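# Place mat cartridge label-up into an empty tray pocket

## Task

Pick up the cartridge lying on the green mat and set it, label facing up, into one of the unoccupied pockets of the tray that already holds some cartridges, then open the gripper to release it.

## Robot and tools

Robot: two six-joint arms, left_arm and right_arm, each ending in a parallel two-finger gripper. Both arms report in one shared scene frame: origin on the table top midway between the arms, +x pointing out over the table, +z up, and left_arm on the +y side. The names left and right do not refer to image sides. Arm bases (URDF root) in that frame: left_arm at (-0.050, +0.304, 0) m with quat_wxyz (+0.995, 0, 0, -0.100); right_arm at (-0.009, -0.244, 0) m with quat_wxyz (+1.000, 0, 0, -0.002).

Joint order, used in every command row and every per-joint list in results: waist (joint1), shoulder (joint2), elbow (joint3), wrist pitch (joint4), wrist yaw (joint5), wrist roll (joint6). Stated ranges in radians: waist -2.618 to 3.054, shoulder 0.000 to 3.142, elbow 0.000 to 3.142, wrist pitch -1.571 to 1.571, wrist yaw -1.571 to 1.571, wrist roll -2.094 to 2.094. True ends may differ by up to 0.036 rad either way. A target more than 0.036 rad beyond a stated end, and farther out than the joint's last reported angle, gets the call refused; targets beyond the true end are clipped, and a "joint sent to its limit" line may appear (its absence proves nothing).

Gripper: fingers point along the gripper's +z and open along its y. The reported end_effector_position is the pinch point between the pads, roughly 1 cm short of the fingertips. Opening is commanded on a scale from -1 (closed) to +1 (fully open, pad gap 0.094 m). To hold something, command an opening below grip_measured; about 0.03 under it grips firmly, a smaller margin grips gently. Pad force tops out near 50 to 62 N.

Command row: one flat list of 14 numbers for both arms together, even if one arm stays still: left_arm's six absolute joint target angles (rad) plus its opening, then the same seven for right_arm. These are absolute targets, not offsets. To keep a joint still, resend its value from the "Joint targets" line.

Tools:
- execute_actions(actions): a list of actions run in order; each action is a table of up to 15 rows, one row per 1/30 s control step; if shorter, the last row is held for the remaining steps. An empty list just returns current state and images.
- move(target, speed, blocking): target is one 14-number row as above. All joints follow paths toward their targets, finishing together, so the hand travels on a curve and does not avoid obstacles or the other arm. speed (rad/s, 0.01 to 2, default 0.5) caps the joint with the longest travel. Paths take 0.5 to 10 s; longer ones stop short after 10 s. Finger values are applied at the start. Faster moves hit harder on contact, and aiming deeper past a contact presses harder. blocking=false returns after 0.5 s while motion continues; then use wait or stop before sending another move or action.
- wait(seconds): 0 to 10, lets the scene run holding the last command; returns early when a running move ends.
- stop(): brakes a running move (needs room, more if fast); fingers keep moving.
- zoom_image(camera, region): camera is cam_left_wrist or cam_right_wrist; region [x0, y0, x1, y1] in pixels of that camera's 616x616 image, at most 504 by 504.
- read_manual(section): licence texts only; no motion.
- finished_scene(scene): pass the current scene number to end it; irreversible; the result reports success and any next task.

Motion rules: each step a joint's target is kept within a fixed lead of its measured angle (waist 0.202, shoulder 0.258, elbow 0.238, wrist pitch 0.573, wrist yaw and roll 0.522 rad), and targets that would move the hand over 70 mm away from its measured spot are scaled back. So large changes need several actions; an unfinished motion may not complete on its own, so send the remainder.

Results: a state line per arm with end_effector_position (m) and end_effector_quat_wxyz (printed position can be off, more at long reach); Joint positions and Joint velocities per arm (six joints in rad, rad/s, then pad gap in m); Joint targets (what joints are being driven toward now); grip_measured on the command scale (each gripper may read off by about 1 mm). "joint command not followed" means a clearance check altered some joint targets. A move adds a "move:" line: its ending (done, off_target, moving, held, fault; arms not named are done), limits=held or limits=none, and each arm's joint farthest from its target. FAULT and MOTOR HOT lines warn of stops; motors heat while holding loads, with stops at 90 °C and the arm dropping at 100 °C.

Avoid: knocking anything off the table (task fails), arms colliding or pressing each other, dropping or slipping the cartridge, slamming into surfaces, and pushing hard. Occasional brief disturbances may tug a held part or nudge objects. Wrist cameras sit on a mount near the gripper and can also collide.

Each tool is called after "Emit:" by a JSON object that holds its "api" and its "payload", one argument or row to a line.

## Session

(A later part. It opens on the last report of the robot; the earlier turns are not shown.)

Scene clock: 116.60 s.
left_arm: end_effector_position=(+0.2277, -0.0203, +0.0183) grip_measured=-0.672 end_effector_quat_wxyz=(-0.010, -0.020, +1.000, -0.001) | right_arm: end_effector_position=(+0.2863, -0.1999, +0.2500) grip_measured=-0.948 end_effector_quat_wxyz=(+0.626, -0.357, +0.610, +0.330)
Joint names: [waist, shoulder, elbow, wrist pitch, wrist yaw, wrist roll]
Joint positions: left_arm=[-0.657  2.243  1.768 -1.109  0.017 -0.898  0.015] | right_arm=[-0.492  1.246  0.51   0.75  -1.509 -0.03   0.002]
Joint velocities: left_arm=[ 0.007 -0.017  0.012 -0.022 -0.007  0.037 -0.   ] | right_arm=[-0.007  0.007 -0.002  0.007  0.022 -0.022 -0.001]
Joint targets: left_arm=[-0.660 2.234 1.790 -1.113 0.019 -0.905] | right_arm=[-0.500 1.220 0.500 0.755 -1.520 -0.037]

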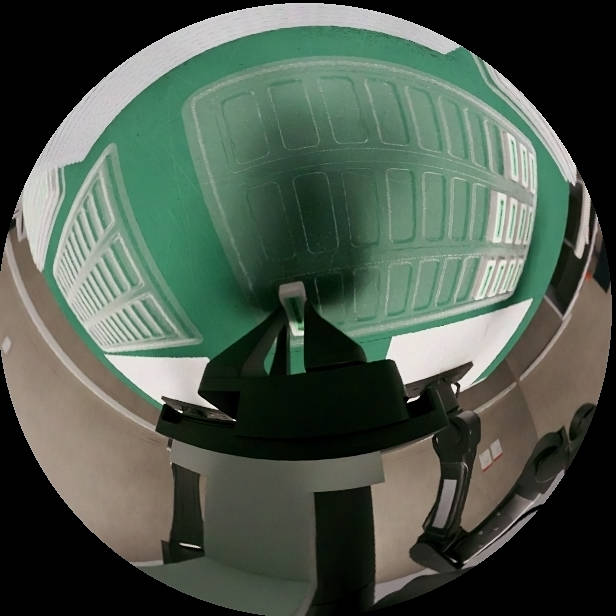

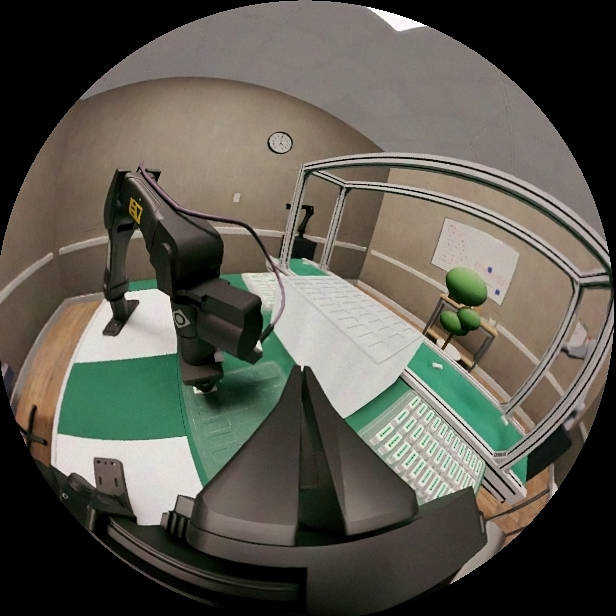

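Emit:
{"api": "execute_actions", "payload": {
  "actions": [
    [[-0.66,2.234,1.79,-1.105,0.017,-0.905,-0.65,-0.5,1.22,0.50,0.755,-1.52,-0.037,-0.95],[-0.66,2.234,1.79,-1.105,0.017,-0.905,-0.62,-0.5,1.22,0.50,0.755,-1.52,-0.037,-0.95],[-0.66,2.234,1.79,-1.105,0.017,-0.905,-0.56,-0.5,1.22,0.50,0.755,-1.52,-0.037,-0.95],[-0.66,2.234,1.79,-1.105,0.017,-0.905,-0.48,-0.5,1.22,0.50,0.755,-1.52,-0.037,-0.95]]
  ]
}}

Emit:
{"api": "zoom_image", "payload": {
  "camera": "cam_left_wrist",
  "region": [240,250,360,350]
}}

Scene clock: 120.13 s.
left_arm: end_effector_position=(+0.2276, -0.0203, +0.0183) grip_measured=-0.483 end_effector_quat_wxyz=(-0.011, -0.020, +1.000, -0.001) | right_arm: end_effector_position=(+0.2863, -0.1999, +0.2500) grip_measured=-0.948 end_effector_quat_wxyz=(+0.626, -0.357, +0.610, +0.330)
Joint names: [waist, shoulder, elbow, wrist pitch, wrist yaw, wrist roll]
Joint positions: left_arm=[-0.657  2.243  1.768 -1.109  0.017 -0.898  0.024] | right_arm=[-0.492  1.246  0.51   0.75  -1.509 -0.03   0.002]
Joint velocities: left_arm=[-0.002 -0.017 -0.007 -0.066  0.022 -0.037 -0.001] | right_arm=[-0.002 -0.022 -0.002 -0.051 -0.051  0.037  0.   ]
Joint targets: left_arm=[-0.660 2.234 1.790 -1.105 0.017 -0.905] | right_arm=[-0.500 1.220 0.500 0.755 -1.520 -0.037]

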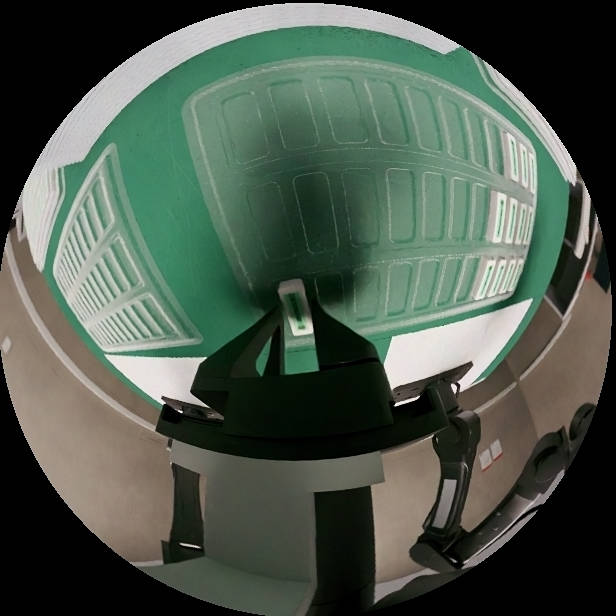

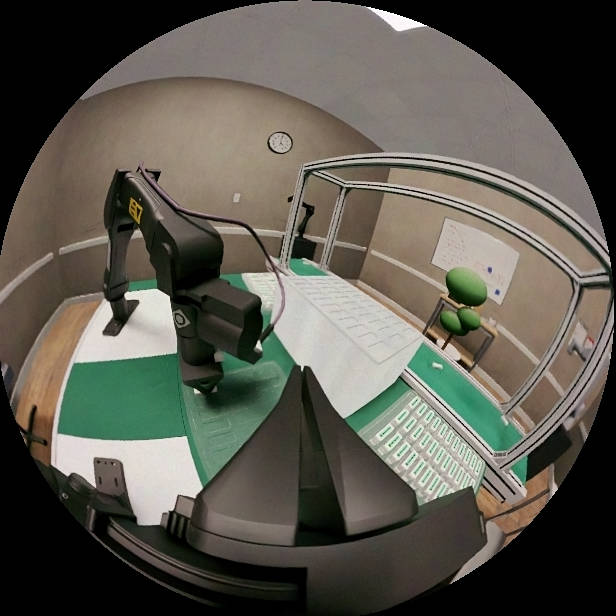

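Region (240, 250, 360, 350) of cam_left_wrist's 616x616 image, scaled by 4.200, with more detail than that image has.

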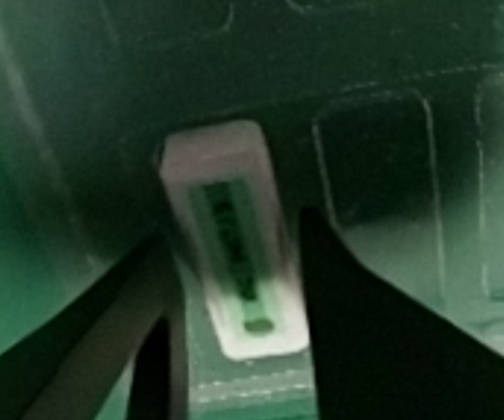

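The front dropped in. Lift and verify.

Emit:
{"api": "move", "payload": {
  "target": [-0.66,2.12,1.79,-1.14,0.017,-0.905,-0.48,-0.5,1.22,0.50,0.755,-1.52,-0.037,-0.95],
  "speed": 0.25
}}

Emit:
{"api": "zoom_image", "payload": {
  "camera": "cam_left_wrist",
  "region": [240,230,360,330]
}}

Emit:
{"api": "zoom_image", "payload": {
  "camera": "cam_right_wrist",
  "region": [170,360,250,430]
}}

Scene clock: 123.33 s.
left_arm: end_effector_position=(+0.2281, -0.0209, +0.0567) grip_measured=-0.483 end_effector_quat_wxyz=(+0.011, -0.020, +0.999, -0.026) | right_arm: end_effector_position=(+0.2863, -0.1999, +0.2500) grip_measured=-0.948 end_effector_quat_wxyz=(+0.626, -0.357, +0.610, +0.330)
Joint names: [waist, shoulder, elbow, wrist pitch, wrist yaw, wrist roll]
Joint positions: left_arm=[-0.657  2.148  1.768 -1.137  0.017 -0.898  0.024] | right_arm=[-0.492  1.246  0.51   0.75  -1.509 -0.03   0.002]
Joint velocities: left_arm=[-0.007 -0.017 -0.002  0.022 -0.022 -0.066 -0.001] | right_arm=[ 0.007 -0.027 -0.017 -0.037 -0.051  0.051  0.001]
Joint targets: left_arm=[-0.660 2.120 1.790 -1.140 0.017 -0.905] | right_arm=[-0.500 1.220 0.500 0.755 -1.520 -0.037]
move: off_target (left_arm, right_arm); limits=none; left_arm: farthest joint: the shoulder, 0.028 radians from its target (0.123 radians at the start); right_arm: farthest joint: the shoulder, 0.026 radians from its target (0.026 radians at the start)

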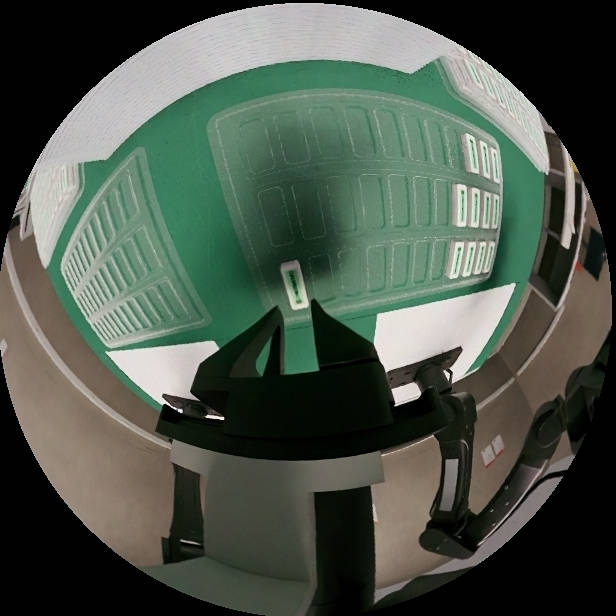

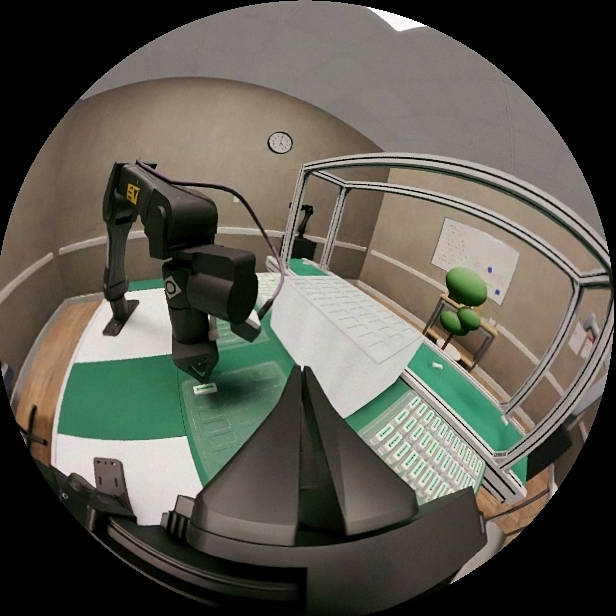

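Region (240, 230, 360, 330) of cam_left_wrist's 616x616 image, scaled by 4.200, with more detail than that image has.

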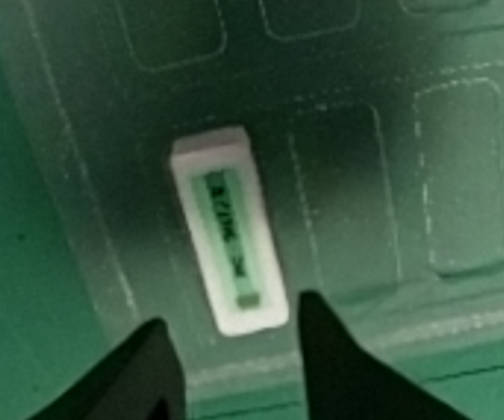

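Region (170, 360, 250, 430) of cam_right_wrist's 616x616 image, scaled by 6.300, with more detail than that image has; it fills the top 441 rows of this view, and the rest is white.

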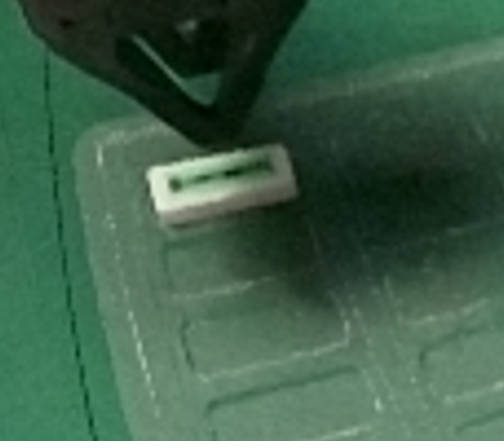

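Emit:
{"api": "execute_actions", "payload": {
  "actions": []
}}

Scene clock: 126.47 s.
left_arm: end_effector_position=(+0.2280, -0.0208, +0.0567) grip_measured=-0.483 end_effector_quat_wxyz=(+0.011, -0.020, +0.999, -0.026) | right_arm: end_effector_position=(+0.2863, -0.1999, +0.2500) grip_measured=-0.948 end_effector_quat_wxyz=(+0.626, -0.357, +0.610, +0.330)
Joint names: [waist, shoulder, elbow, wrist pitch, wrist yaw, wrist roll]
Joint positions: left_arm=[-0.657  2.148  1.768 -1.137  0.017 -0.898  0.024] | right_arm=[-0.492  1.246  0.51   0.75  -1.509 -0.03   0.002]
Joint velocities: left_arm=[-0.017 -0.022  0.002 -0.007 -0.007  0.007 -0.   ] | right_arm=[-0.012  0.007  0.007 -0.051 -0.022  0.022  0.   ]
Joint targets: left_arm=[-0.660 2.120 1.790 -1.140 0.017 -0.905] | right_arm=[-0.500 1.220 0.500 0.755 -1.520 -0.037]

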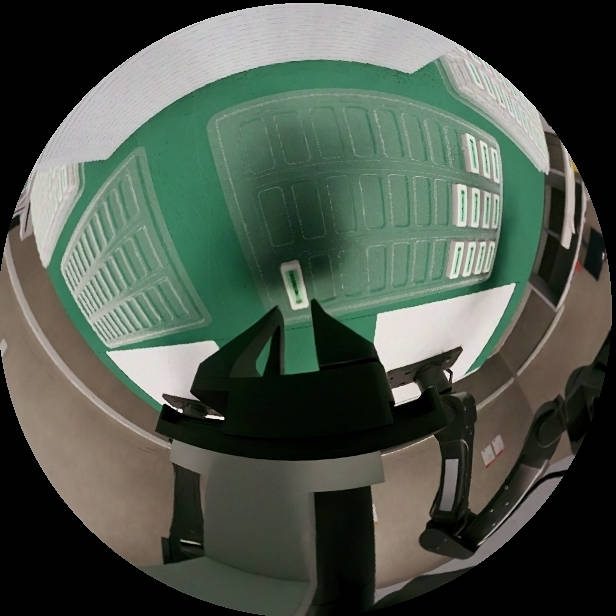

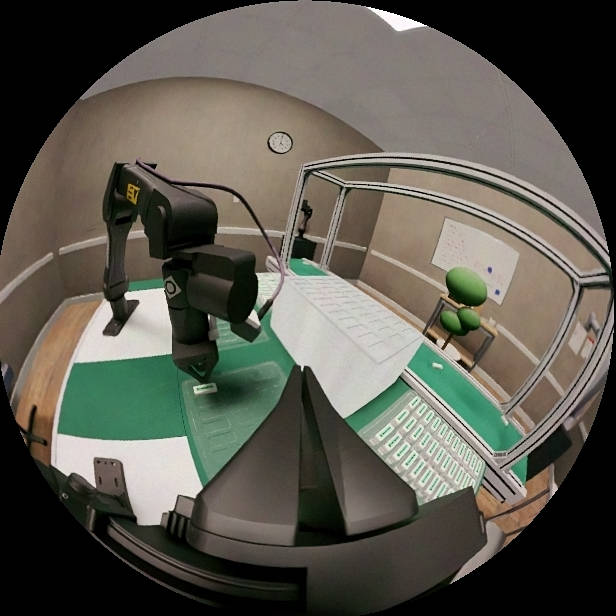

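Emit:
{"api": "finished_scene", "payload": {
  "scene": 2
}}

The scene is finished: the task was done.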